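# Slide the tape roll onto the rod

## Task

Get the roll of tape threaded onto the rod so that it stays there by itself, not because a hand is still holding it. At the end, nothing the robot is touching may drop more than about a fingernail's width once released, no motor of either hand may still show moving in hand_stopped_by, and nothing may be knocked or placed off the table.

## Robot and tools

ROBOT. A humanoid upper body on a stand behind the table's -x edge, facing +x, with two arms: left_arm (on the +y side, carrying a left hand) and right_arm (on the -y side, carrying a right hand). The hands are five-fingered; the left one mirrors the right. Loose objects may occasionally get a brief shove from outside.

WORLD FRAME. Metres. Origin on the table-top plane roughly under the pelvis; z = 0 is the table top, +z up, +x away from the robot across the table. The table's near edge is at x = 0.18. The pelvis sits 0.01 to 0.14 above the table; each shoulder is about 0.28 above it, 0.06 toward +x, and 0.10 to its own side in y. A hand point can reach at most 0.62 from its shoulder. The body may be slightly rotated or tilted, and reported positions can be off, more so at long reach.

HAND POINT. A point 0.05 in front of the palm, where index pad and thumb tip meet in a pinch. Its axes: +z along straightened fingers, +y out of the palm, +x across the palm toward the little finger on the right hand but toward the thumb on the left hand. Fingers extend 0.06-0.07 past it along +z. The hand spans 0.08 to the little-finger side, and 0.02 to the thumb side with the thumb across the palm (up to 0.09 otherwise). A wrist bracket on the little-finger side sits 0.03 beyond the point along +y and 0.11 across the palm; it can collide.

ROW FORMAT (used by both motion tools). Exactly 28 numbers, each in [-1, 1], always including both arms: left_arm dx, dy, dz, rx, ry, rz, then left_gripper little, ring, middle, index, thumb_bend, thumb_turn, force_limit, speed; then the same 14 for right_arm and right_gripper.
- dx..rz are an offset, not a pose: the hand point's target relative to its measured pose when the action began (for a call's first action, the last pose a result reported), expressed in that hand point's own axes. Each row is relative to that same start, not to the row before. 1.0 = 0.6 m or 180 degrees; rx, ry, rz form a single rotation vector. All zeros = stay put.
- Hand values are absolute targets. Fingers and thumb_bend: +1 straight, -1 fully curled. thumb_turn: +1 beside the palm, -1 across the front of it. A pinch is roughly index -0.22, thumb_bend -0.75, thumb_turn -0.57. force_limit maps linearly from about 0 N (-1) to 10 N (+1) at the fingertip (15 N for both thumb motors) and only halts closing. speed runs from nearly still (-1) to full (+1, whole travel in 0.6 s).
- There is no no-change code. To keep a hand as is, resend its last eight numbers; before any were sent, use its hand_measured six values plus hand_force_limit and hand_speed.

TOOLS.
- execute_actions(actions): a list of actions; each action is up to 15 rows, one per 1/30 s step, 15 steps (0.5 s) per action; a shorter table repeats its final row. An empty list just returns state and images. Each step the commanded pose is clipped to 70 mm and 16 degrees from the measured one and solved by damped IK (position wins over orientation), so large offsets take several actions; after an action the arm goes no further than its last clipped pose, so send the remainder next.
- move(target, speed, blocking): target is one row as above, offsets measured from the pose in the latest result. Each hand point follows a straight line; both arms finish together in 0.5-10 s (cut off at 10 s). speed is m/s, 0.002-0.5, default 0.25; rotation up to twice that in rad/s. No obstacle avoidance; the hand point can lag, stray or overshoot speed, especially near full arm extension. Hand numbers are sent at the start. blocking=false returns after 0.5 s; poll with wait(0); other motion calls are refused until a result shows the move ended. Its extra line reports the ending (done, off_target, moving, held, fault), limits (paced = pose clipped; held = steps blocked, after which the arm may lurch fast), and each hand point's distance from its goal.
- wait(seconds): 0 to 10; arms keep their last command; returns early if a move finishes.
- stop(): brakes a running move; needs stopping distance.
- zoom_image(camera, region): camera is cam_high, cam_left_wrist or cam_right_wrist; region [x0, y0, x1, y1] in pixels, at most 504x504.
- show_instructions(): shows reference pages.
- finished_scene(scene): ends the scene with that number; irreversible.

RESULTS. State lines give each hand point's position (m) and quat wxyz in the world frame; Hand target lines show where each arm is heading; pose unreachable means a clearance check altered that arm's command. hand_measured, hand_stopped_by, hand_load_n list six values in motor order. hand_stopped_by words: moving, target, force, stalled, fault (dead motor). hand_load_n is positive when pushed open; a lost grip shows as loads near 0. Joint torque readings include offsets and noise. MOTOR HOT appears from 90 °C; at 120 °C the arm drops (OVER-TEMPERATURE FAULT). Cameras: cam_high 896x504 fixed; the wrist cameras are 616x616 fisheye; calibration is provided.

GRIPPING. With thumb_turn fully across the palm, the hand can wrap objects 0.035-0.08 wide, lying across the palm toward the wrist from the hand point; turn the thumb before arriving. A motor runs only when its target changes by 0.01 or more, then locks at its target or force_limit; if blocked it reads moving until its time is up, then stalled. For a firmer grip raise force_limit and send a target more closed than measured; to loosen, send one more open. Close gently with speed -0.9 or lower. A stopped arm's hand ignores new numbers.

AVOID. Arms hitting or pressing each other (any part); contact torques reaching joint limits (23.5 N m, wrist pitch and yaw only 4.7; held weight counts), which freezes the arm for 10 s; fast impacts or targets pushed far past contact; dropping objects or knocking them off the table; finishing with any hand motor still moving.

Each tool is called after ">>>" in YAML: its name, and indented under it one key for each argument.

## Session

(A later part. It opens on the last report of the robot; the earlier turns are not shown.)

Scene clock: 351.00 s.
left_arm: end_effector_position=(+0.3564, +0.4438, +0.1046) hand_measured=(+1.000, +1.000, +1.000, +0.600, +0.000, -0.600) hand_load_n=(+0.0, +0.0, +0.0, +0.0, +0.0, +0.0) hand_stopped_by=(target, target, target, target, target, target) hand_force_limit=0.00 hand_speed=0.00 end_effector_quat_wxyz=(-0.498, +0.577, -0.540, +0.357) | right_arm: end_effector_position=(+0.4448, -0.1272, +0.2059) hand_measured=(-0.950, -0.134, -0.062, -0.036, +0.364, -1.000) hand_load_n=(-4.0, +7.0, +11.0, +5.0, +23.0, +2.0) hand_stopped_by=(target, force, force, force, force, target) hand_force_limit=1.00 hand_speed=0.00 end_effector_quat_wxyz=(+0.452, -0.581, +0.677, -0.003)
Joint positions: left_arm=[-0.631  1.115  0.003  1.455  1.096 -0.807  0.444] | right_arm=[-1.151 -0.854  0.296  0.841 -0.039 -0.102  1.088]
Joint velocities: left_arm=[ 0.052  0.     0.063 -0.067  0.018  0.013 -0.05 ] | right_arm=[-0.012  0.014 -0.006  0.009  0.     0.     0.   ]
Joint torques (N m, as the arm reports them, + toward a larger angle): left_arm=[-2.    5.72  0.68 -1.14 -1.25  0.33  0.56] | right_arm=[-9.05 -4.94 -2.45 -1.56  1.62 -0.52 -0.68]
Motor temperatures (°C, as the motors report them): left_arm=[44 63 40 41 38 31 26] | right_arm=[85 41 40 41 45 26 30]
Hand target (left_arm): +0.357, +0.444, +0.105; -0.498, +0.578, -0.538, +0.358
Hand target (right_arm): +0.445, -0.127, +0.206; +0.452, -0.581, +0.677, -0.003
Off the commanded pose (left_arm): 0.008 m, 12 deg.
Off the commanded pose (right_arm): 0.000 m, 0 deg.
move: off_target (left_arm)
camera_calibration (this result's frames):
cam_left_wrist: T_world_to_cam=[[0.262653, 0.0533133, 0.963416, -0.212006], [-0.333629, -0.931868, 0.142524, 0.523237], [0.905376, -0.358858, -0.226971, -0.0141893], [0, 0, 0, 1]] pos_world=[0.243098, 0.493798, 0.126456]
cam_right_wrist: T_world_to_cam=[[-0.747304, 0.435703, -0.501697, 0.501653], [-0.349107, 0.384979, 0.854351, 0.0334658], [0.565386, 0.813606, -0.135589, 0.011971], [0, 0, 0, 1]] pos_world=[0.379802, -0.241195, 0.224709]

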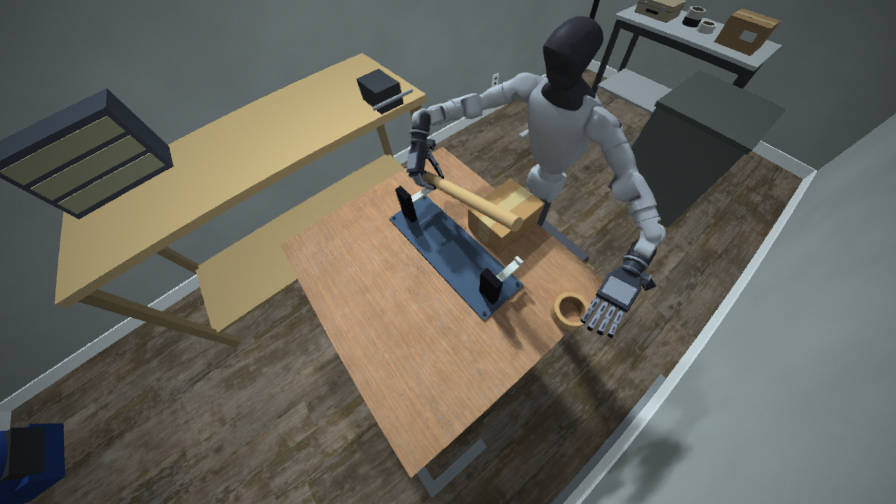

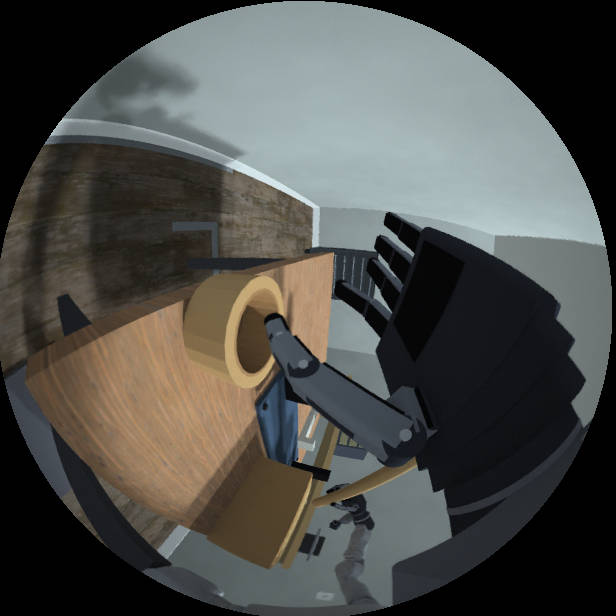

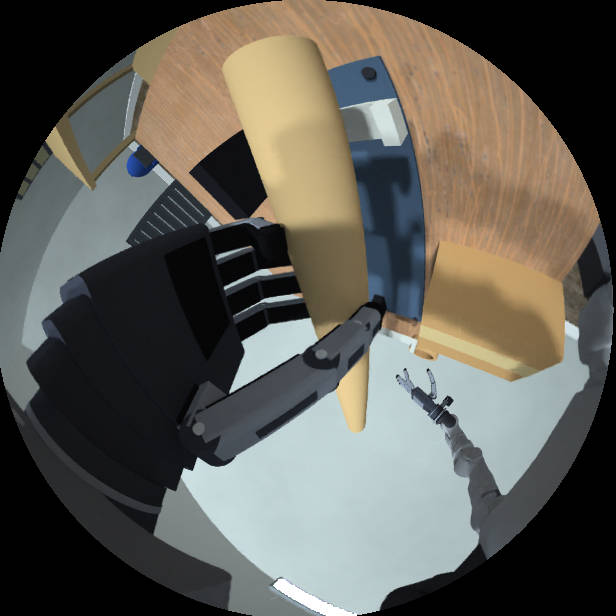

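>>> move:
  target: [0,0.064,0.017,0,0,0,1,1,1,0.6,0,-0.6,0,0, 0,0,0,0,0,0,-0.95,-0.95,-0.95,-0.95,-0.95,-1,1,0]
  speed: 0.04

>>> zoom_image:
  camera: "cam_high"
  region: [500,230,700,370]

Scene clock: 358.13 s.
left_arm: end_effector_position=(+0.3565, +0.4528, +0.0730) hand_measured=(+1.000, +1.000, +1.000, +0.600, +0.000, -0.600) hand_load_n=(+0.0, +0.0, +0.0, +0.0, -1.5, +0.5) hand_stopped_by=(target, target, target, target, target, target) hand_force_limit=0.00 hand_speed=0.00 end_effector_quat_wxyz=(-0.530, +0.587, -0.522, +0.319) | right_arm: end_effector_position=(+0.4448, -0.1272, +0.2059) hand_measured=(-0.950, -0.134, -0.062, -0.036, +0.364, -1.000) hand_load_n=(-4.0, +7.0, +11.0, +5.0, +23.0, +2.0) hand_stopped_by=(target, force, force, force, force, target) hand_force_limit=1.00 hand_speed=0.00 end_effector_quat_wxyz=(+0.452, -0.581, +0.677, -0.003)
Joint positions: left_arm=[-0.597  1.005  0.006  1.435  1.109 -0.604  0.499] | right_arm=[-1.151 -0.854  0.296  0.841 -0.039 -0.102  1.088]
Joint velocities: left_arm=[ 0.     0.    -0.012 -0.003 -0.002  0.002  0.   ] | right_arm=[ 0.005  0.    -0.002  0.002 -0.003  0.     0.   ]
Joint torques (N m, as the arm reports them, + toward a larger angle): left_arm=[-1.95  4.94  0.06 -0.92 -0.28  0.44  0.46] | right_arm=[-9.81 -4.01 -2.39 -1.7   1.09 -0.44 -0.7 ]
Motor temperatures (°C, as the motors report them): left_arm=[44 65 40 41 38 31 26] | right_arm=[85 41 40 41 45 26 30]
Hand target (left_arm): +0.353, +0.450, +0.065; -0.522, +0.591, -0.529, +0.314
Hand target (right_arm): +0.445, -0.127, +0.206; +0.452, -0.581, +0.677, -0.003
Off the commanded pose (left_arm): 0.009 m, 6 deg.
Off the commanded pose (right_arm): 0.000 m, 0 deg.
move: off_target (left_arm)
camera_calibration (this result's frames):
cam_left_wrist: T_world_to_cam=[[0.257444, 0.0233388, 0.966011, -0.166801], [-0.247749, -0.964697, 0.0893324, 0.524313], [0.933993, -0.262326, -0.242573, -0.0710416], [0, 0, 0, 1]] pos_world=[0.239192, 0.49106, 0.0970611]
cam_right_wrist: T_world_to_cam=[[-0.747303, 0.435703, -0.501698, 0.501653], [-0.349108, 0.384979, 0.854351, 0.033466], [0.565386, 0.813606, -0.135589, 0.011971], [0, 0, 0, 1]] pos_world=[0.379802, -0.241195, 0.22471]

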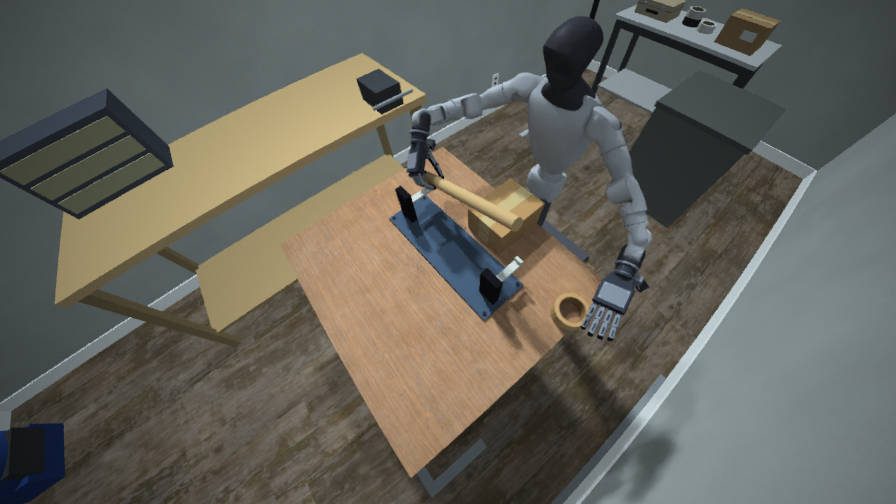

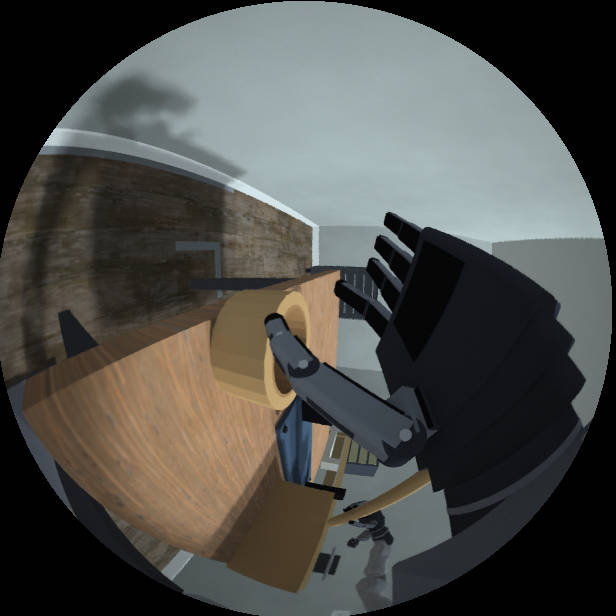

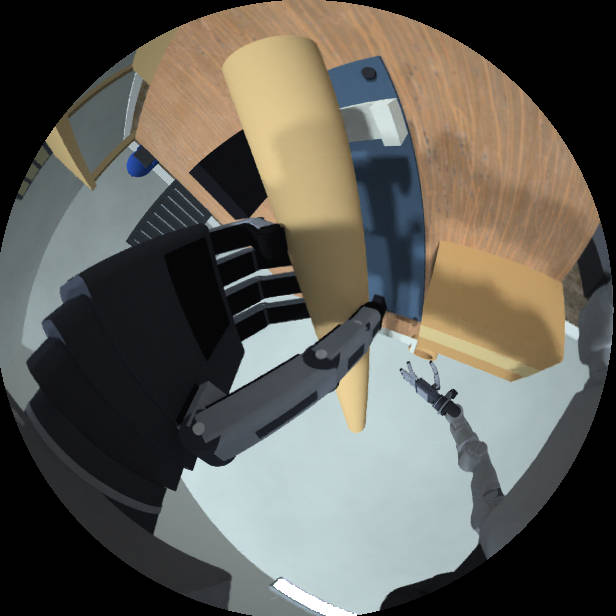

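Region (500, 230, 700, 370) of cam_high's 896x504 image, scaled by 2.520, with more detail than that image has; it fills the top 353 rows of this view, and the rest is white.

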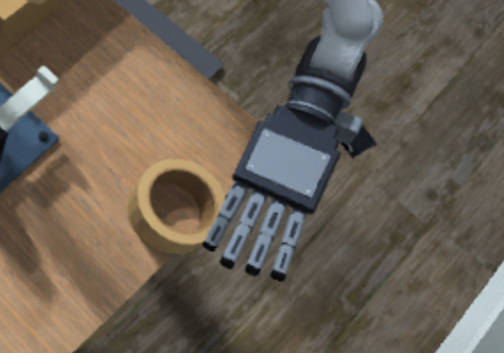

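>>> move:
  target: [0,-0.052,-0.013,0,0,0,1,1,1,0.6,0,-0.6,0,0, 0,0,0,0,0,0,-0.95,-0.95,-0.95,-0.95,-0.95,-1,1,0]
  speed: 0.05

>>> move:
  target: [0.09,0,0.02,0,0,0,1,1,1,0.6,0,-0.6,0,0, 0,0,0,0,0,0,-0.95,-0.95,-0.95,-0.95,-0.95,-1,1,0]
  speed: 0.05

>>> zoom_image:
  camera: "cam_high"
  region: [500,230,700,370]

Scene clock: 365.90 s.
left_arm: end_effector_position=(+0.3591, +0.4469, +0.1043) hand_measured=(+1.000, +1.000, +1.000, +0.600, +0.000, -0.600) hand_load_n=(+0.0, +0.0, +0.0, +0.0, +0.0, +0.0) hand_stopped_by=(target, target, target, target, target, target) hand_force_limit=0.00 hand_speed=0.00 end_effector_quat_wxyz=(-0.507, +0.576, -0.535, +0.353) | right_arm: end_effector_position=(+0.4448, -0.1272, +0.2059) hand_measured=(-0.950, -0.134, -0.062, -0.036, +0.364, -1.000) hand_load_n=(-4.0, +7.0, +11.0, +5.0, +23.0, +2.0) hand_stopped_by=(target, force, force, force, force, target) hand_force_limit=1.00 hand_speed=0.00 end_effector_quat_wxyz=(+0.452, -0.581, +0.677, -0.003)
Joint positions: left_arm=[-0.621  1.104  0.012  1.434  1.088 -0.771  0.443] | right_arm=[-1.151 -0.854  0.296  0.841 -0.039 -0.102  1.088]
Joint velocities: left_arm=[-0.002  0.008  0.021  0.002  0.005  0.    -0.004] | right_arm=[-0.005  0.005  0.    -0.005  0.002  0.     0.   ]
Joint torques (N m, as the arm reports them, + toward a larger angle): left_arm=[-2.32  5.91  0.46 -0.99 -1.23  0.09  0.58] | right_arm=[-9.14 -4.54 -2.28 -1.5   1.61 -0.41 -0.79]
Motor temperatures (°C, as the motors report them): left_arm=[43 65 39 41 38 31 26] | right_arm=[86 41 40 41 45 27 30]
Hand target (left_arm): +0.360, +0.446, +0.105; -0.507, +0.577, -0.533, +0.355
Hand target (right_arm): +0.445, -0.127, +0.206; +0.452, -0.581, +0.677, -0.003
Off the commanded pose (left_arm): 0.001 m, 5 deg.
Off the commanded pose (right_arm): 0.000 m, 0 deg.
move: off_target (left_arm)
camera_calibration (this result's frames):
cam_left_wrist: T_world_to_cam=[[0.251769, 0.044338, 0.966771, -0.205002], [-0.321216, -0.938493, 0.126693, 0.527232], [0.912925, -0.34244, -0.222041, -0.0261483], [0, 0, 0, 1]] pos_world=[0.24484, 0.494938, 0.125587]
cam_right_wrist: T_world_to_cam=[[-0.747304, 0.435703, -0.501698, 0.501653], [-0.349108, 0.384979, 0.854351, 0.0334659], [0.565386, 0.813606, -0.135589, 0.011971], [0, 0, 0, 1]] pos_world=[0.379802, -0.241195, 0.22471]

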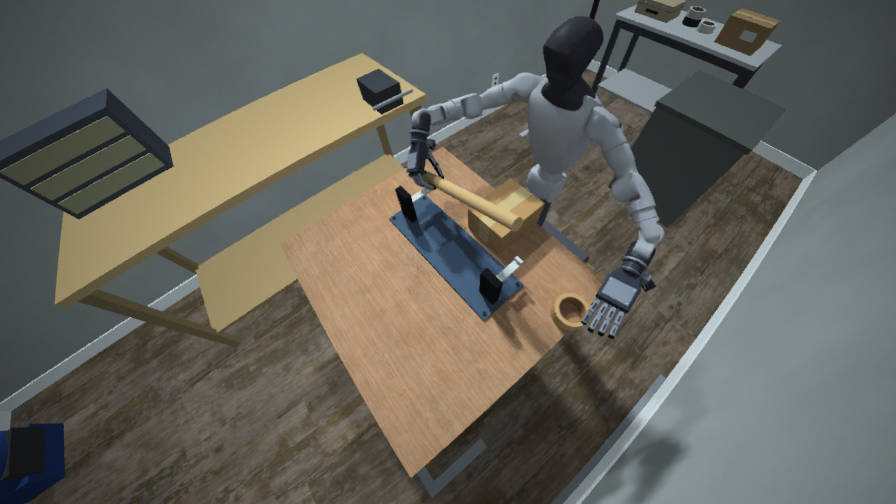

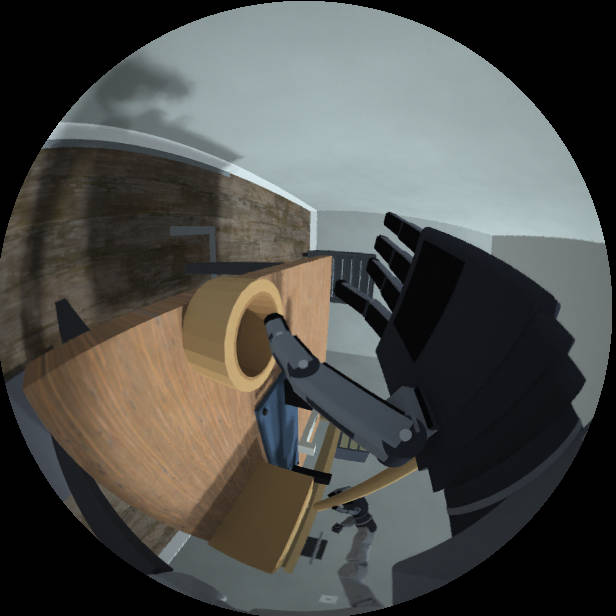

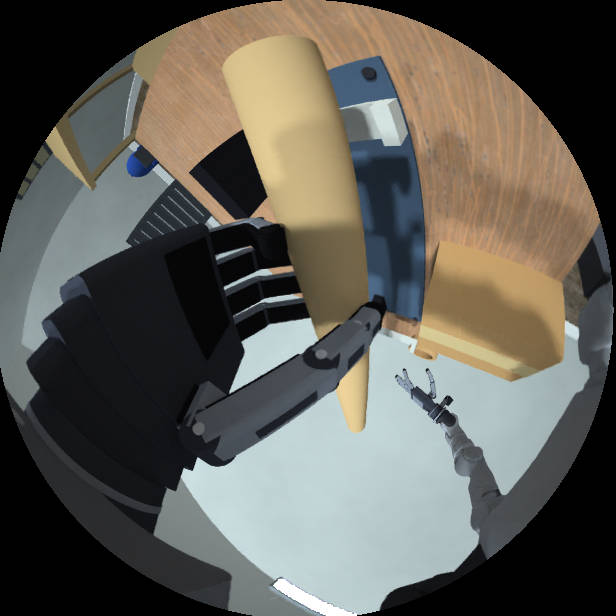

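Scene clock: 367.70 s.
left_arm: end_effector_position=(+0.3767, +0.4007, +0.0931) hand_measured=(+1.000, +1.000, +1.000, +0.600, +0.000, -0.600) hand_load_n=(+0.0, +0.0, +0.0, +0.0, +0.0, +0.0) hand_stopped_by=(target, target, target, target, target, target) hand_force_limit=0.00 hand_speed=0.00 end_effector_quat_wxyz=(-0.507, +0.579, -0.533, +0.351) | right_arm: end_effector_position=(+0.4448, -0.1272, +0.2059) hand_measured=(-0.950, -0.134, -0.062, -0.036, +0.364, -1.000) hand_load_n=(-4.0, +7.0, +11.0, +5.0, +23.0, +2.0) hand_stopped_by=(target, force, force, force, force, target) hand_force_limit=1.00 hand_speed=0.00 end_effector_quat_wxyz=(+0.452, -0.581, +0.677, -0.003)
Joint positions: left_arm=[-0.24   0.922  0.203  0.639  0.892 -0.354  0.055] | right_arm=[-1.151 -0.854  0.296  0.841 -0.039 -0.102  1.088]
Joint velocities: left_arm=[ 0.009 -0.003 -0.011 -0.003 -0.003  0.007  0.   ] | right_arm=[-0.003 -0.002 -0.005  0.003 -0.005  0.     0.   ]
Joint torques (N m, as the arm reports them, + toward a larger angle): left_arm=[-1.84  5.26  1.6  -1.5  -0.4   0.36  0.57] | right_arm=[-9.27 -4.55 -2.36 -1.55  1.22 -0.56 -0.76]
Motor temperatures (°C, as the motors report them): left_arm=[43 65 40 41 38 31 26] | right_arm=[86 41 40 41 45 27 30]
Hand target (left_arm): +0.376, +0.401, +0.092; -0.507, +0.580, -0.534, +0.349
Hand target (right_arm): +0.445, -0.127, +0.206; +0.452, -0.581, +0.677, -0.003
Off the commanded pose (left_arm): 0.005 m, 0 deg.
Off the commanded pose (right_arm): 0.000 m, 0 deg.
move: off_target (left_arm)
camera_calibration (this result's frames):
cam_left_wrist: T_world_to_cam=[[0.253363, 0.0486577, 0.966147, -0.198845], [-0.314132, -0.940472, 0.129743, 0.488776], [0.914947, -0.33637, -0.222996, -0.0637208], [0, 0, 0, 1]] pos_world=[0.262221, 0.447922, 0.114489]
cam_right_wrist: T_world_to_cam=[[-0.747303, 0.435703, -0.501698, 0.501653], [-0.349108, 0.384979, 0.854351, 0.033466], [0.565386, 0.813606, -0.135589, 0.0119709], [0, 0, 0, 1]] pos_world=[0.379802, -0.241195, 0.22471]

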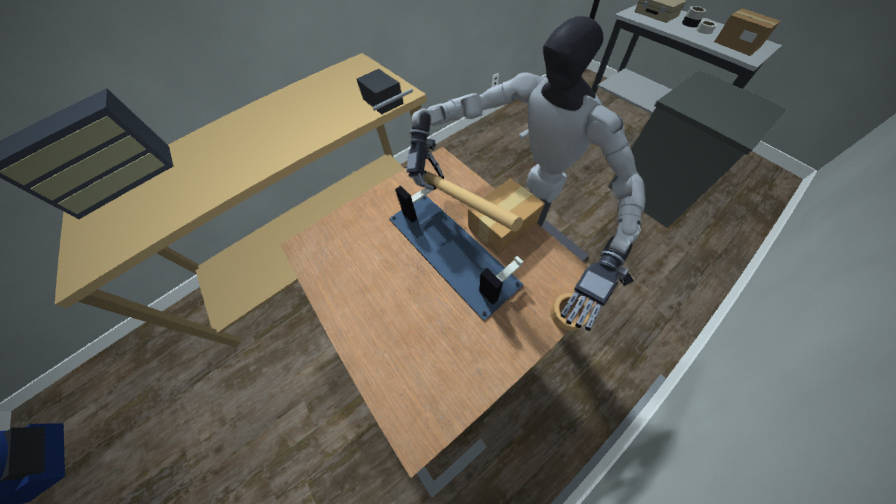

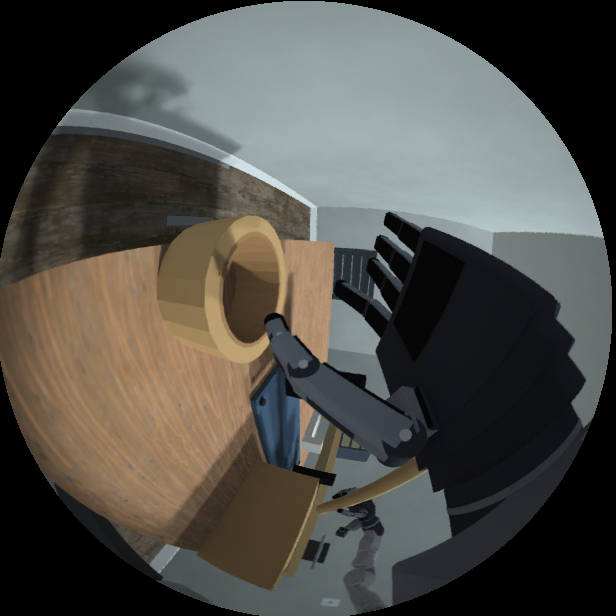

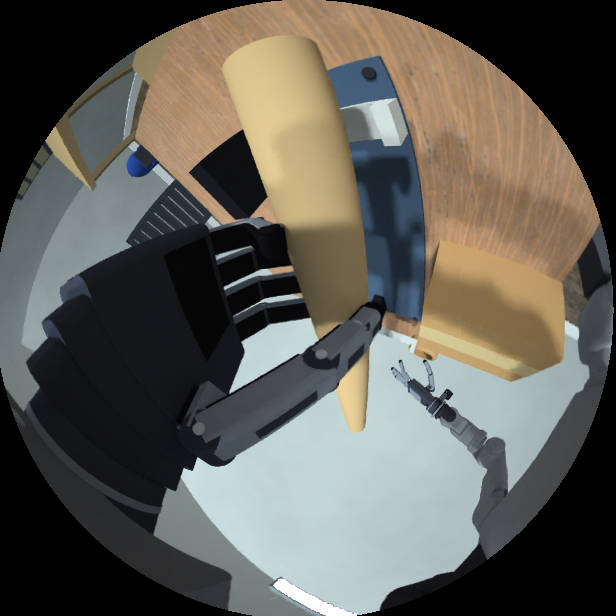

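Region (500, 230, 700, 370) of cam_high's 896x504 image, scaled by 2.520, with more detail than that image has; it fills the top 353 rows of this view, and the rest is white.

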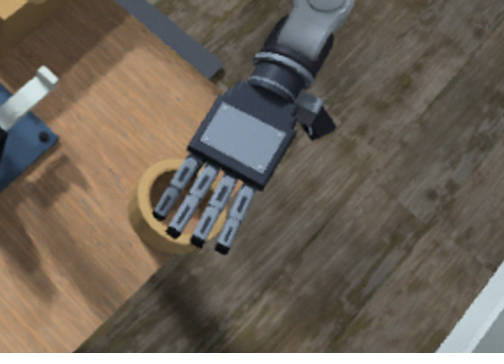

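>>> move:
  target: [-0.005,-0.018,0.075,0,0,0,1,1,1,0.6,0,-0.6,0,0, 0,0,0,0,0,0,-0.95,-0.95,-0.95,-0.95,-0.95,-1,1,0]
  speed: 0.05

>>> move:
  target: [0,0.05,0.012,0,0,0,1,1,1,0.6,0,-0.6,0,0, 0,0,0,0,0,0,-0.95,-0.95,-0.95,-0.95,-0.95,-1,1,0]
  speed: 0.03

>>> zoom_image:
  camera: "cam_high"
  region: [500,230,700,370]

Scene clock: 378.80 s.
left_arm: end_effector_position=(+0.4253, +0.4057, +0.0903) hand_measured=(+1.000, +1.000, +1.000, +0.600, +0.000, -0.600) hand_load_n=(+0.0, +0.0, +0.0, +0.0, +0.0, +0.0) hand_stopped_by=(target, target, target, target, target, target) hand_force_limit=0.00 hand_speed=0.00 end_effector_quat_wxyz=(-0.509, +0.580, -0.532, +0.348) | right_arm: end_effector_position=(+0.4448, -0.1272, +0.2059) hand_measured=(-0.950, -0.134, -0.062, -0.036, +0.364, -1.000) hand_load_n=(-4.0, +7.0, +11.0, +5.0, +23.0, +2.0) hand_stopped_by=(target, force, force, force, force, target) hand_force_limit=1.00 hand_speed=0.00 end_effector_quat_wxyz=(+0.452, -0.581, +0.677, -0.003)
Joint positions: left_arm=[-0.818  0.916 -0.034  1.394  1.124 -0.523  0.318] | right_arm=[-1.151 -0.854  0.296  0.841 -0.039 -0.102  1.088]
Joint velocities: left_arm=[-0.143 -0.006 -0.061  0.218  0.072 -0.057  0.121] | right_arm=[ 0.     0.    -0.018  0.006 -0.003  0.     0.   ]
Joint torques (N m, as the arm reports them, + toward a larger angle): left_arm=[-3.34  5.21  0.13 -1.24 -0.4   0.09  0.71] | right_arm=[-9.19 -4.1  -2.67 -1.55  1.03 -0.41 -0.67]
Motor temperatures (°C, as the motors report them): left_arm=[42 65 40 42 38 31 26] | right_arm=[86 42 40 41 45 27 30]
Hand target (left_arm): +0.425, +0.406, +0.091; -0.509, +0.578, -0.534, +0.347
Hand target (right_arm): +0.445, -0.127, +0.206; +0.452, -0.581, +0.677, -0.003
Off the commanded pose (left_arm): 0.008 m, 0 deg.
Off the commanded pose (right_arm): 0.000 m, 0 deg.
move: off_target (left_arm)
camera_calibration (this result's frames):
cam_left_wrist: T_world_to_cam=[[0.253521, 0.0470744, 0.966184, -0.208125], [-0.308314, -0.942791, 0.126834, 0.507873], [0.91688, -0.330043, -0.224504, -0.110314], [0, 0, 0, 1]] pos_world=[0.310493, 0.452208, 0.111905]
cam_right_wrist: T_world_to_cam=[[-0.747304, 0.435703, -0.501698, 0.501653], [-0.349107, 0.384979, 0.854351, 0.0334659], [0.565386, 0.813606, -0.135589, 0.0119711], [0, 0, 0, 1]] pos_world=[0.379802, -0.241195, 0.224709]

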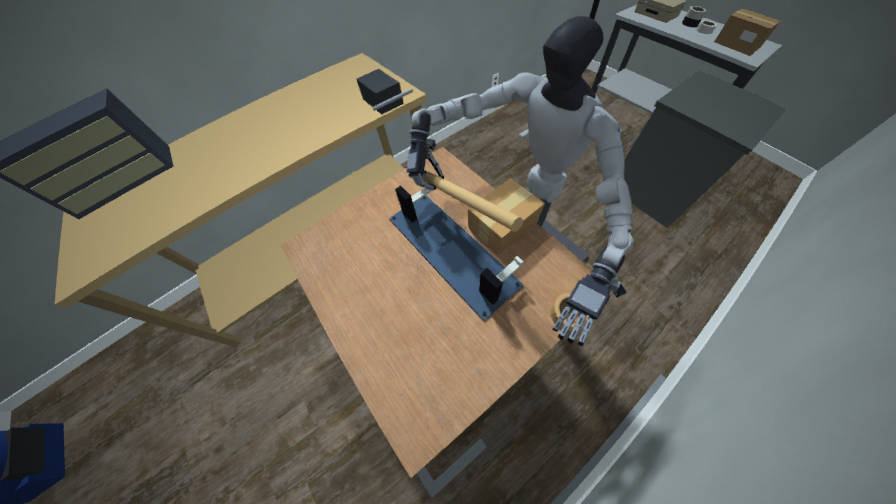

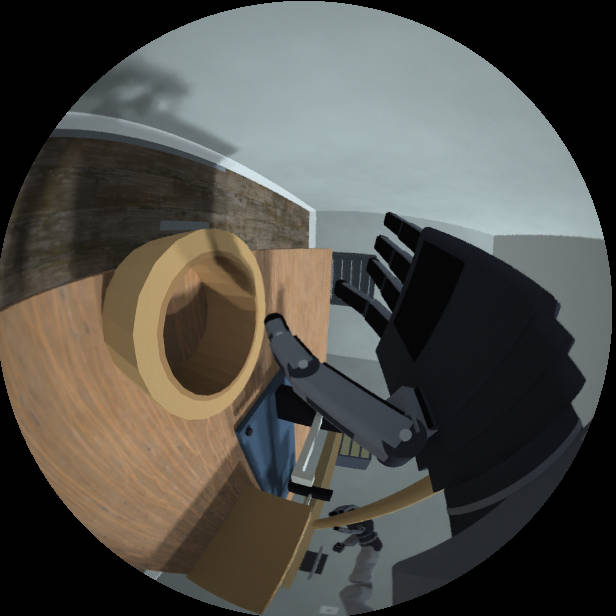

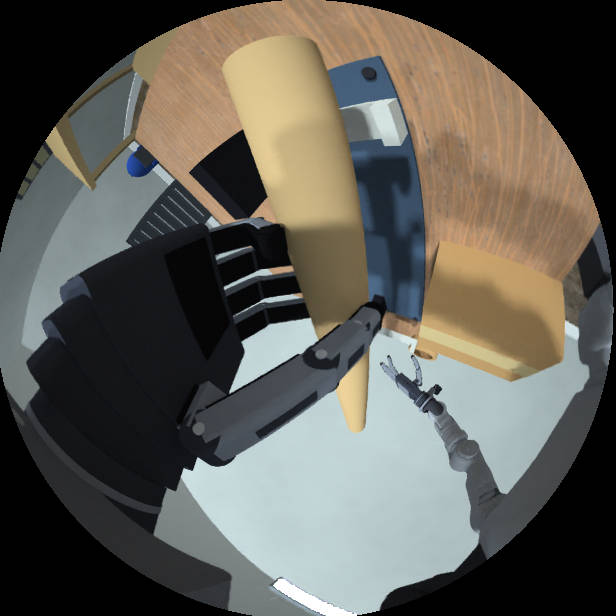

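Scene clock: 380.13 s.
left_arm: end_effector_position=(+0.4229, +0.4101, +0.0599) hand_measured=(+1.000, +1.000, +1.000, +0.600, +0.000, -0.600) hand_load_n=(+0.0, +0.0, +0.0, +0.0, +0.0, +0.0) hand_stopped_by=(target, target, target, target, target, target) hand_force_limit=0.00 hand_speed=0.00 end_effector_quat_wxyz=(-0.535, +0.594, -0.518, +0.305) | right_arm: end_effector_position=(+0.4448, -0.1272, +0.2059) hand_measured=(-0.950, -0.134, -0.062, -0.036, +0.364, -1.000) hand_load_n=(-4.0, +7.0, +11.0, +5.0, +23.0, +2.0) hand_stopped_by=(target, force, force, force, force, target) hand_force_limit=1.00 hand_speed=0.00 end_effector_quat_wxyz=(+0.452, -0.581, +0.677, -0.003)
Joint positions: left_arm=[-0.818  0.81  -0.042  1.437  1.164 -0.336  0.382] | right_arm=[-1.151 -0.854  0.296  0.841 -0.039 -0.102  1.088]
Joint velocities: left_arm=[-0.002 -0.005 -0.005  0.008 -0.011  0.006  0.   ] | right_arm=[ 0.014 -0.006 -0.011  0.003  0.     0.     0.   ]
Joint torques (N m, as the arm reports them, + toward a larger angle): left_arm=[-3.11  4.72  0.27 -1.47 -0.2   0.44  0.63] | right_arm=[-9.28 -4.34 -2.95 -1.37  1.22 -0.52 -0.77]
Motor temperatures (°C, as the motors report them): left_arm=[43 65 40 42 38 31 26] | right_arm=[86 42 40 41 45 27 30]
Hand target (left_arm): +0.422, +0.410, +0.059; -0.535, +0.593, -0.519, +0.303
Hand target (right_arm): +0.445, -0.127, +0.206; +0.452, -0.581, +0.677, -0.003
Off the commanded pose (left_arm): 0.001 m, 6 deg.
Off the commanded pose (right_arm): 0.000 m, 0 deg.
move: off_target (left_arm)
camera_calibration (this result's frames):
cam_left_wrist: T_world_to_cam=[[0.268022, 0.0209303, 0.963185, -0.173546], [-0.216996, -0.972763, 0.0815209, 0.491495], [0.938657, -0.230856, -0.25618, -0.16146], [0, 0, 0, 1]] pos_world=[0.304722, 0.444466, 0.0857269]
cam_right_wrist: T_world_to_cam=[[-0.747303, 0.435703, -0.501698, 0.501653], [-0.349108, 0.384979, 0.854351, 0.033466], [0.565386, 0.813606, -0.135589, 0.0119709], [0, 0, 0, 1]] pos_world=[0.379802, -0.241195, 0.224709]

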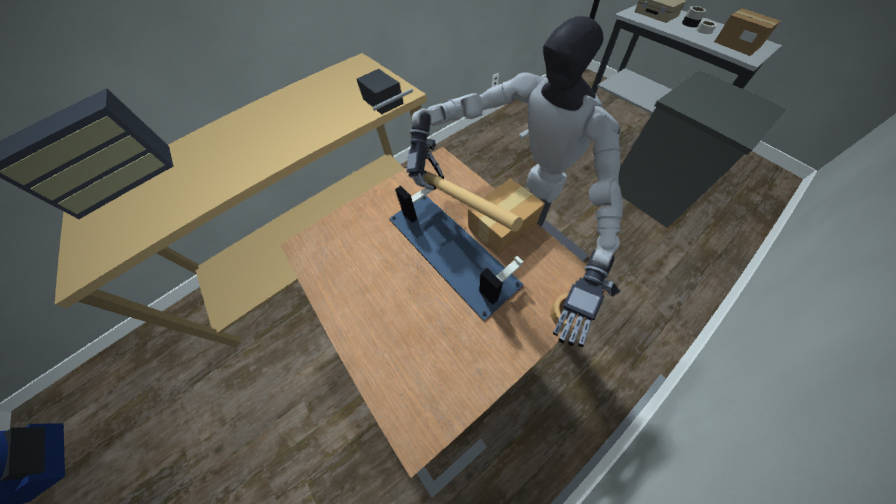

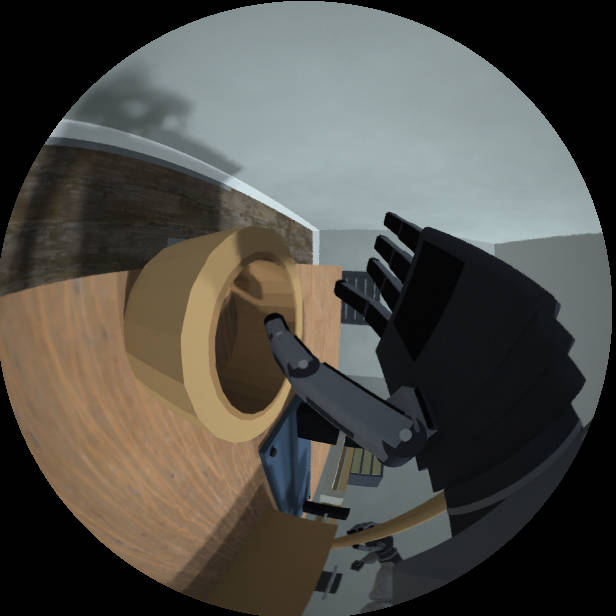

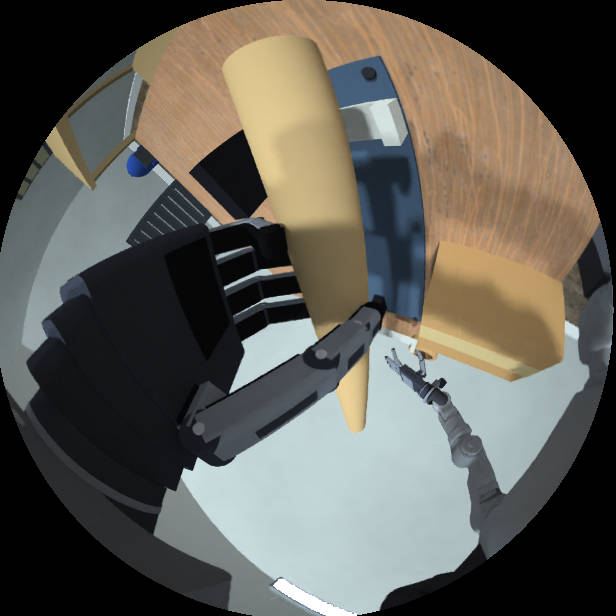

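Region (500, 230, 700, 370) of cam_high's 896x504 image, scaled by 2.520, with more detail than that image has; it fills the top 353 rows of this view, and the rest is white.

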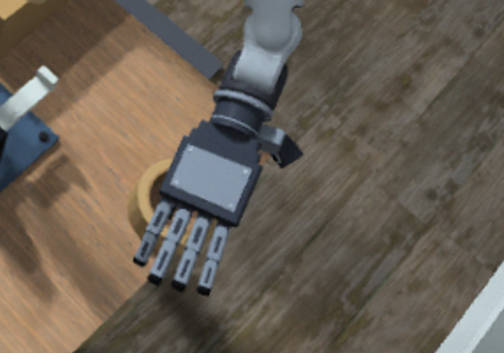

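Thumb in hole. Descend more, then pinch.

>>> move:
  target: [0,0.045,0.012,0,0,0,1,1,1,0.6,0,-0.6,0,0, 0,0,0,0,0,0,-0.95,-0.95,-0.95,-0.95,-0.95,-1,1,0]
  speed: 0.03

>>> execute_actions:
  actions:
    - [[0,0,0,0,0,0,1,1,0,-0.4,-0.85,-0.6,0.2,-0.5, 0,0,0,0,0,0,-0.95,-0.95,-0.95,-0.95,-0.95,-1,1,0]]
    - [[0,0,0,0,0,0,1,1,0,-0.4,-0.85,-0.6,0.2,-0.5, 0,0,0,0,0,0,-0.95,-0.95,-0.95,-0.95,-0.95,-1,1,0]]
    - [[0,0,0,0,0,0,1,1,0,-0.5,-0.95,-0.6,0.5,-0.5, 0,0,0,0,0,0,-0.95,-0.95,-0.95,-0.95,-0.95,-1,1,0]]

>>> move:
  target: [0,-0.15,-0.04,0,0,0,1,1,0,-0.5,-0.95,-0.6,0.5,-0.5, 0,0,0,0,0,0,-0.95,-0.95,-0.95,-0.95,-0.95,-1,1,0]
  speed: 0.06

Scene clock: 387.83 s.
left_arm: end_effector_position=(+0.4179, +0.4157, +0.0314) hand_measured=(+1.000, +1.000, +1.000, +0.600, +0.000, -0.600) hand_load_n=(+0.0, +0.0, +0.0, +0.0, +0.0, +0.0) hand_stopped_by=(target, target, target, target, target, target) hand_force_limit=0.00 hand_speed=0.00 end_effector_quat_wxyz=(-0.563, +0.617, -0.501, +0.228) | right_arm: end_effector_position=(+0.4448, -0.1272, +0.2059) hand_measured=(-0.950, -0.134, -0.062, -0.036, +0.364, -1.000) hand_load_n=(-4.0, +7.0, +11.0, +5.0, +23.0, +2.0) hand_stopped_by=(target, force, force, force, force, target) hand_force_limit=1.00 hand_speed=0.00 end_effector_quat_wxyz=(+0.452, -0.581, +0.677, -0.003)
Joint positions: left_arm=[-0.832  0.677 -0.034  1.442  1.198 -0.049  0.358] | right_arm=[-1.151 -0.854  0.296  0.841 -0.039 -0.102  1.088]
Joint velocities: left_arm=[-0.002 -0.011  0.038 -0.017  0.048  0.    -0.003] | right_arm=[ 0.     0.    -0.003  0.    -0.003  0.     0.   ]
Joint torques (N m, as the arm reports them, + toward a larger angle): left_arm=[-3.4   4.25  0.02 -1.55  0.18  0.56  0.54] | right_arm=[-9.74 -4.01 -2.24 -1.32  1.26 -0.44 -0.74]
Motor temperatures (°C, as the motors report them): left_arm=[44 64 40 42 38 31 27] | right_arm=[87 42 40 41 45 27 30]
Hand target (left_arm): +0.419, +0.415, +0.032; -0.563, +0.616, -0.502, +0.228
Hand target (right_arm): +0.445, -0.127, +0.206; +0.452, -0.581, +0.677, -0.003
Off the commanded pose (left_arm): 0.004 m, 10 deg.
Off the commanded pose (right_arm): 0.000 m, 0 deg.
move: off_target (left_arm)
camera_calibration (this result's frames):
cam_left_wrist: T_world_to_cam=[[0.323392, -0.0106796, 0.946205, -0.154386], [-0.0718346, -0.997328, 0.0132949, 0.449906], [0.943535, -0.0722697, -0.323295, -0.228612], [0, 0, 0, 1]] pos_world=[0.297949, 0.430534, 0.0661908]
cam_right_wrist: T_world_to_cam=[[-0.747304, 0.435703, -0.501698, 0.501653], [-0.349107, 0.384979, 0.854351, 0.0334659], [0.565386, 0.813606, -0.135589, 0.0119711], [0, 0, 0, 1]] pos_world=[0.379802, -0.241195, 0.224709]

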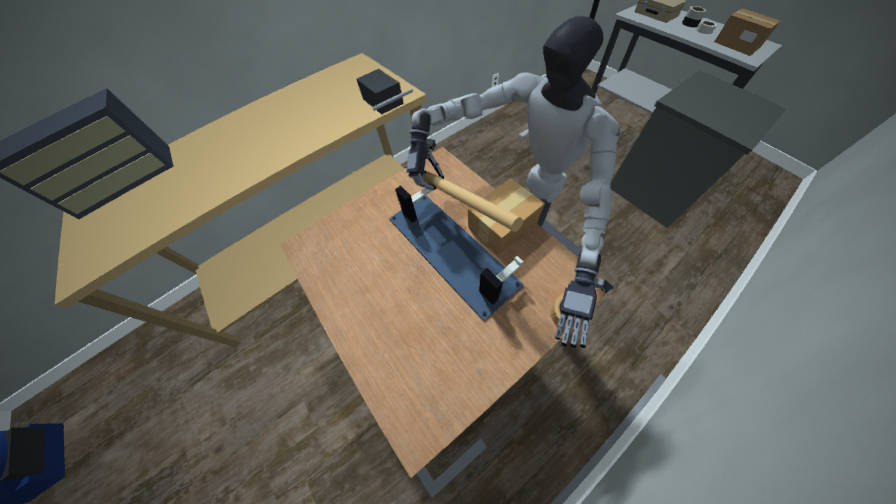

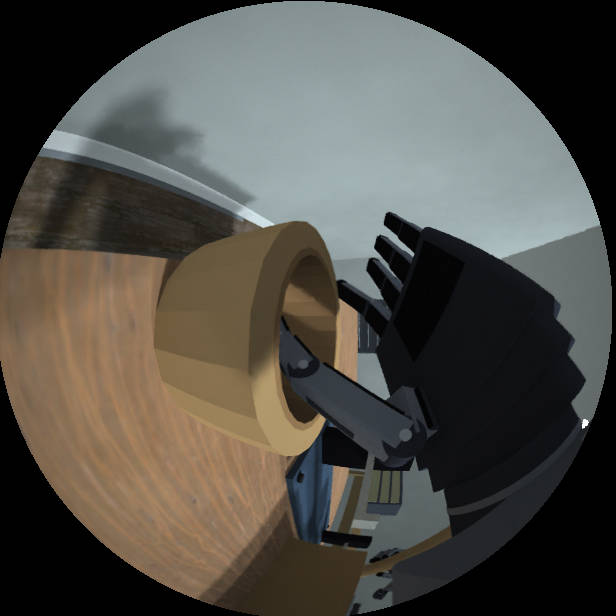

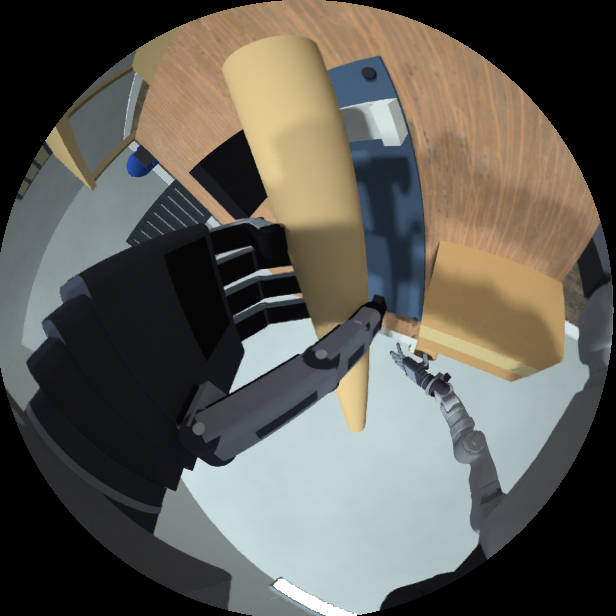

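Scene clock: 389.33 s.
left_arm: end_effector_position=(+0.4174, +0.4154, +0.0305) hand_measured=(+1.000, +1.000, +0.000, -0.060, -0.558, -0.600) hand_load_n=(+0.0, +0.0, +0.0, +12.5, +10.5, +0.5) hand_stopped_by=(target, target, target, force, force, target) hand_force_limit=0.50 hand_speed=-0.50 end_effector_quat_wxyz=(-0.562, +0.618, -0.501, +0.228) | right_arm: end_effector_position=(+0.4448, -0.1272, +0.2059) hand_measured=(-0.950, -0.134, -0.062, -0.036, +0.364, -1.000) hand_load_n=(-4.0, +7.0, +11.0, +5.0, +23.0, +2.0) hand_stopped_by=(target, force, force, force, force, target) hand_force_limit=1.00 hand_speed=0.00 end_effector_quat_wxyz=(+0.452, -0.581, +0.677, -0.003)
Joint positions: left_arm=[-0.831  0.676 -0.033  1.442  1.199 -0.049  0.357] | right_arm=[-1.151 -0.854  0.296  0.841 -0.039 -0.102  1.088]
Joint velocities: left_arm=[ 0.011  0.009 -0.005  0.006 -0.003  0.     0.   ] | right_arm=[-0.003  0.     0.     0.     0.011  0.     0.   ]
Joint torques (N m, as the arm reports them, + toward a larger angle): left_arm=[-3.71  4.83 -0.09 -1.66 -0.14  0.56  0.75] | right_arm=[-9.35 -4.22 -2.74 -1.09  1.35 -0.41 -0.72]
Motor temperatures (°C, as the motors report them): left_arm=[44 64 40 42 38 31 27] | right_arm=[87 42 40 41 45 27 30]
Hand target (left_arm): +0.417, +0.415, +0.031; -0.562, +0.618, -0.501, +0.228
Hand target (right_arm): +0.445, -0.127, +0.206; +0.452, -0.581, +0.677, -0.003
Off the commanded pose (left_arm): 0.000 m, 0 deg.
Off the commanded pose (right_arm): 0.000 m, 0 deg.
camera_calibration (this result's frames):
cam_left_wrist: T_world_to_cam=[[0.325349, -0.00956352, 0.945546, -0.154619], [-0.0718704, -0.997306, 0.0146425, 0.44946], [0.942859, -0.0727207, -0.32516, -0.227942], [0, 0, 0, 1]] pos_world=[0.297525, 0.430194, 0.0655008]
cam_right_wrist: T_world_to_cam=[[-0.747303, 0.435703, -0.501698, 0.501653], [-0.349108, 0.384979, 0.854351, 0.0334659], [0.565386, 0.813606, -0.135589, 0.0119709], [0, 0, 0, 1]] pos_world=[0.379802, -0.241195, 0.224709]

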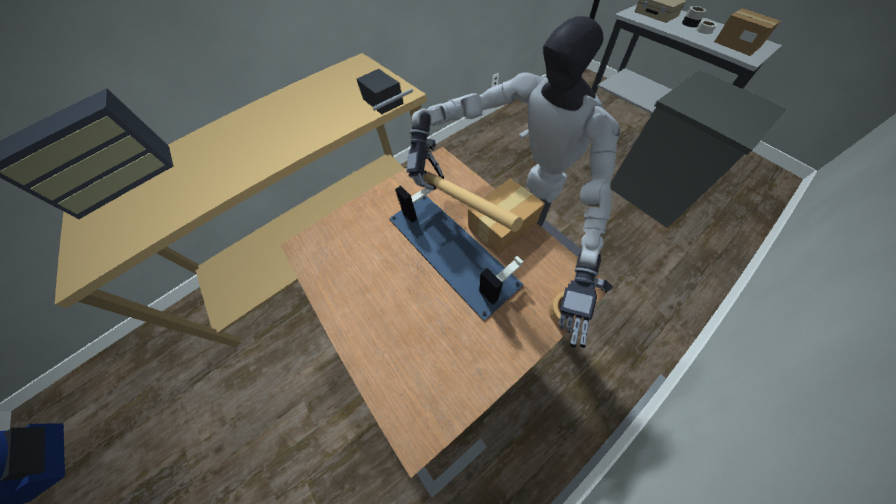

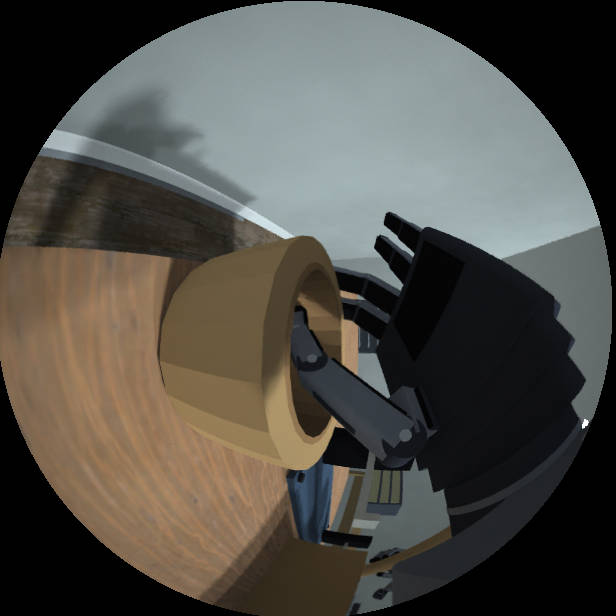

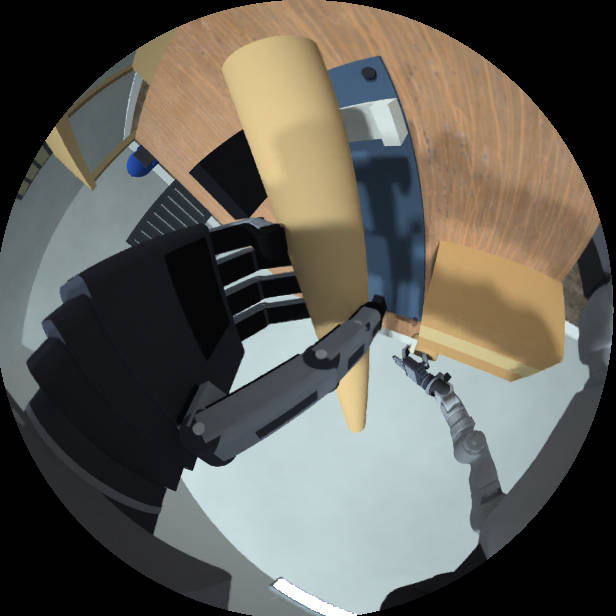

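Scene clock: 391.23 s.
left_arm: end_effector_position=(+0.4311, +0.3925, +0.1191) hand_measured=(+1.000, +1.000, +0.000, -0.060, -0.558, -0.600) hand_load_n=(+0.0, +0.0, +0.0, +12.5, +11.0, +0.5) hand_stopped_by=(target, target, target, force, force, target) hand_force_limit=0.50 hand_speed=-0.50 end_effector_quat_wxyz=(-0.559, +0.618, -0.503, +0.229) | right_arm: end_effector_position=(+0.4448, -0.1272, +0.2059) hand_measured=(-0.950, -0.134, -0.062, -0.036, +0.364, -1.000) hand_load_n=(-4.0, +7.0, +11.0, +5.0, +23.0, +2.0) hand_stopped_by=(target, force, force, force, force, target) hand_force_limit=1.00 hand_speed=0.00 end_effector_quat_wxyz=(+0.452, -0.581, +0.677, -0.003)
Joint positions: left_arm=[-0.519  0.767  0.053  0.419  1.151  0.198 -0.348] | right_arm=[-1.151 -0.854  0.296  0.841 -0.039 -0.102  1.088]
Joint velocities: left_arm=[ 0.008 -0.005 -0.009  0.011 -0.003  0.     0.   ] | right_arm=[ 0.006  0.    -0.002  0.003  0.     0.     0.   ]
Joint torques (N m, as the arm reports them, + toward a larger angle): left_arm=[-3.42  5.04  1.31 -2.08  0.86  0.66  0.68] | right_arm=[-9.35 -3.75 -2.88 -1.5   0.87 -0.41 -0.68]
Motor temperatures (°C, as the motors report them): left_arm=[44 65 40 42 38 31 27] | right_arm=[87 42 40 41 45 27 30]
Hand target (left_arm): +0.431, +0.393, +0.119; -0.560, +0.617, -0.504, +0.226
Hand target (right_arm): +0.445, -0.127, +0.206; +0.452, -0.581, +0.677, -0.003
Off the commanded pose (left_arm): 0.002 m, 0 deg.
Off the commanded pose (right_arm): 0.000 m, 0 deg.
move: done
camera_calibration (this result's frames):
cam_left_wrist: T_world_to_cam=[[0.327618, -0.00651874, 0.944788, -0.245182], [-0.0759801, -0.996919, 0.0194687, 0.427394], [0.94175, -0.0781633, -0.327104, -0.210951], [0, 0, 0, 1]] pos_world=[0.311462, 0.40799, 0.154321]
cam_right_wrist: T_world_to_cam=[[-0.747304, 0.435703, -0.501698, 0.501653], [-0.349107, 0.384979, 0.854351, 0.0334659], [0.565386, 0.813606, -0.135589, 0.011971], [0, 0, 0, 1]] pos_world=[0.379802, -0.241195, 0.224709]

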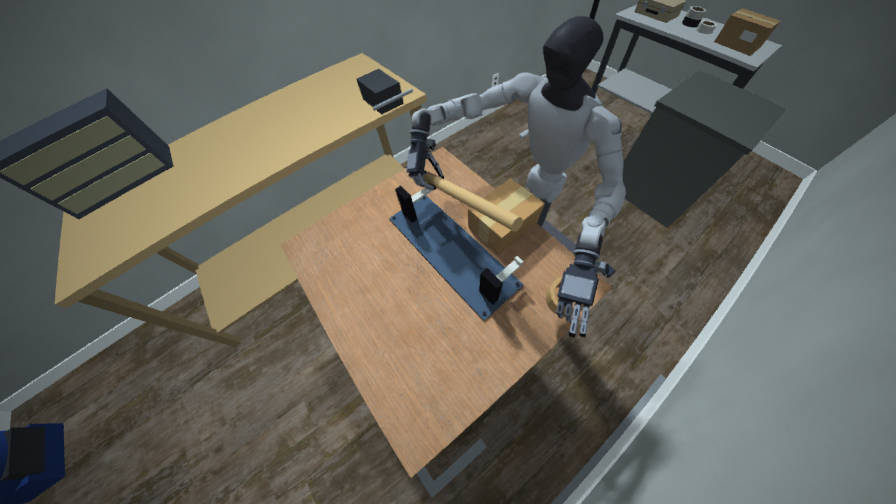

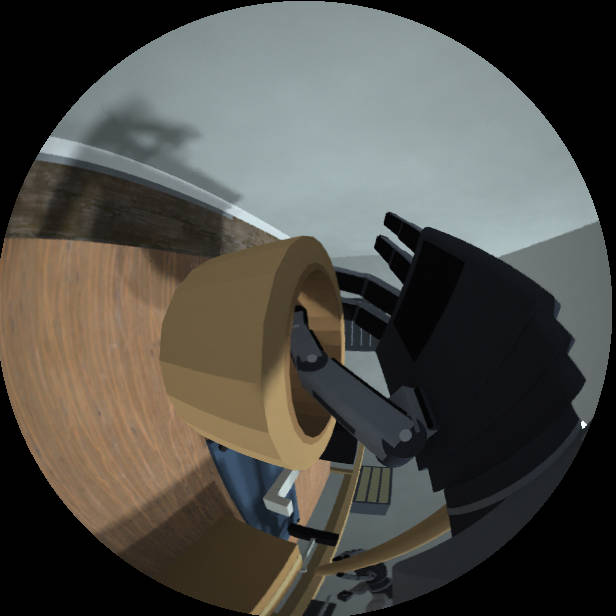

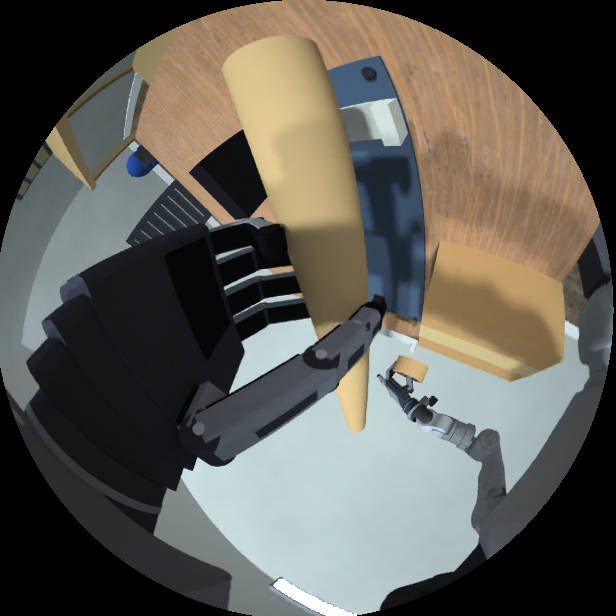

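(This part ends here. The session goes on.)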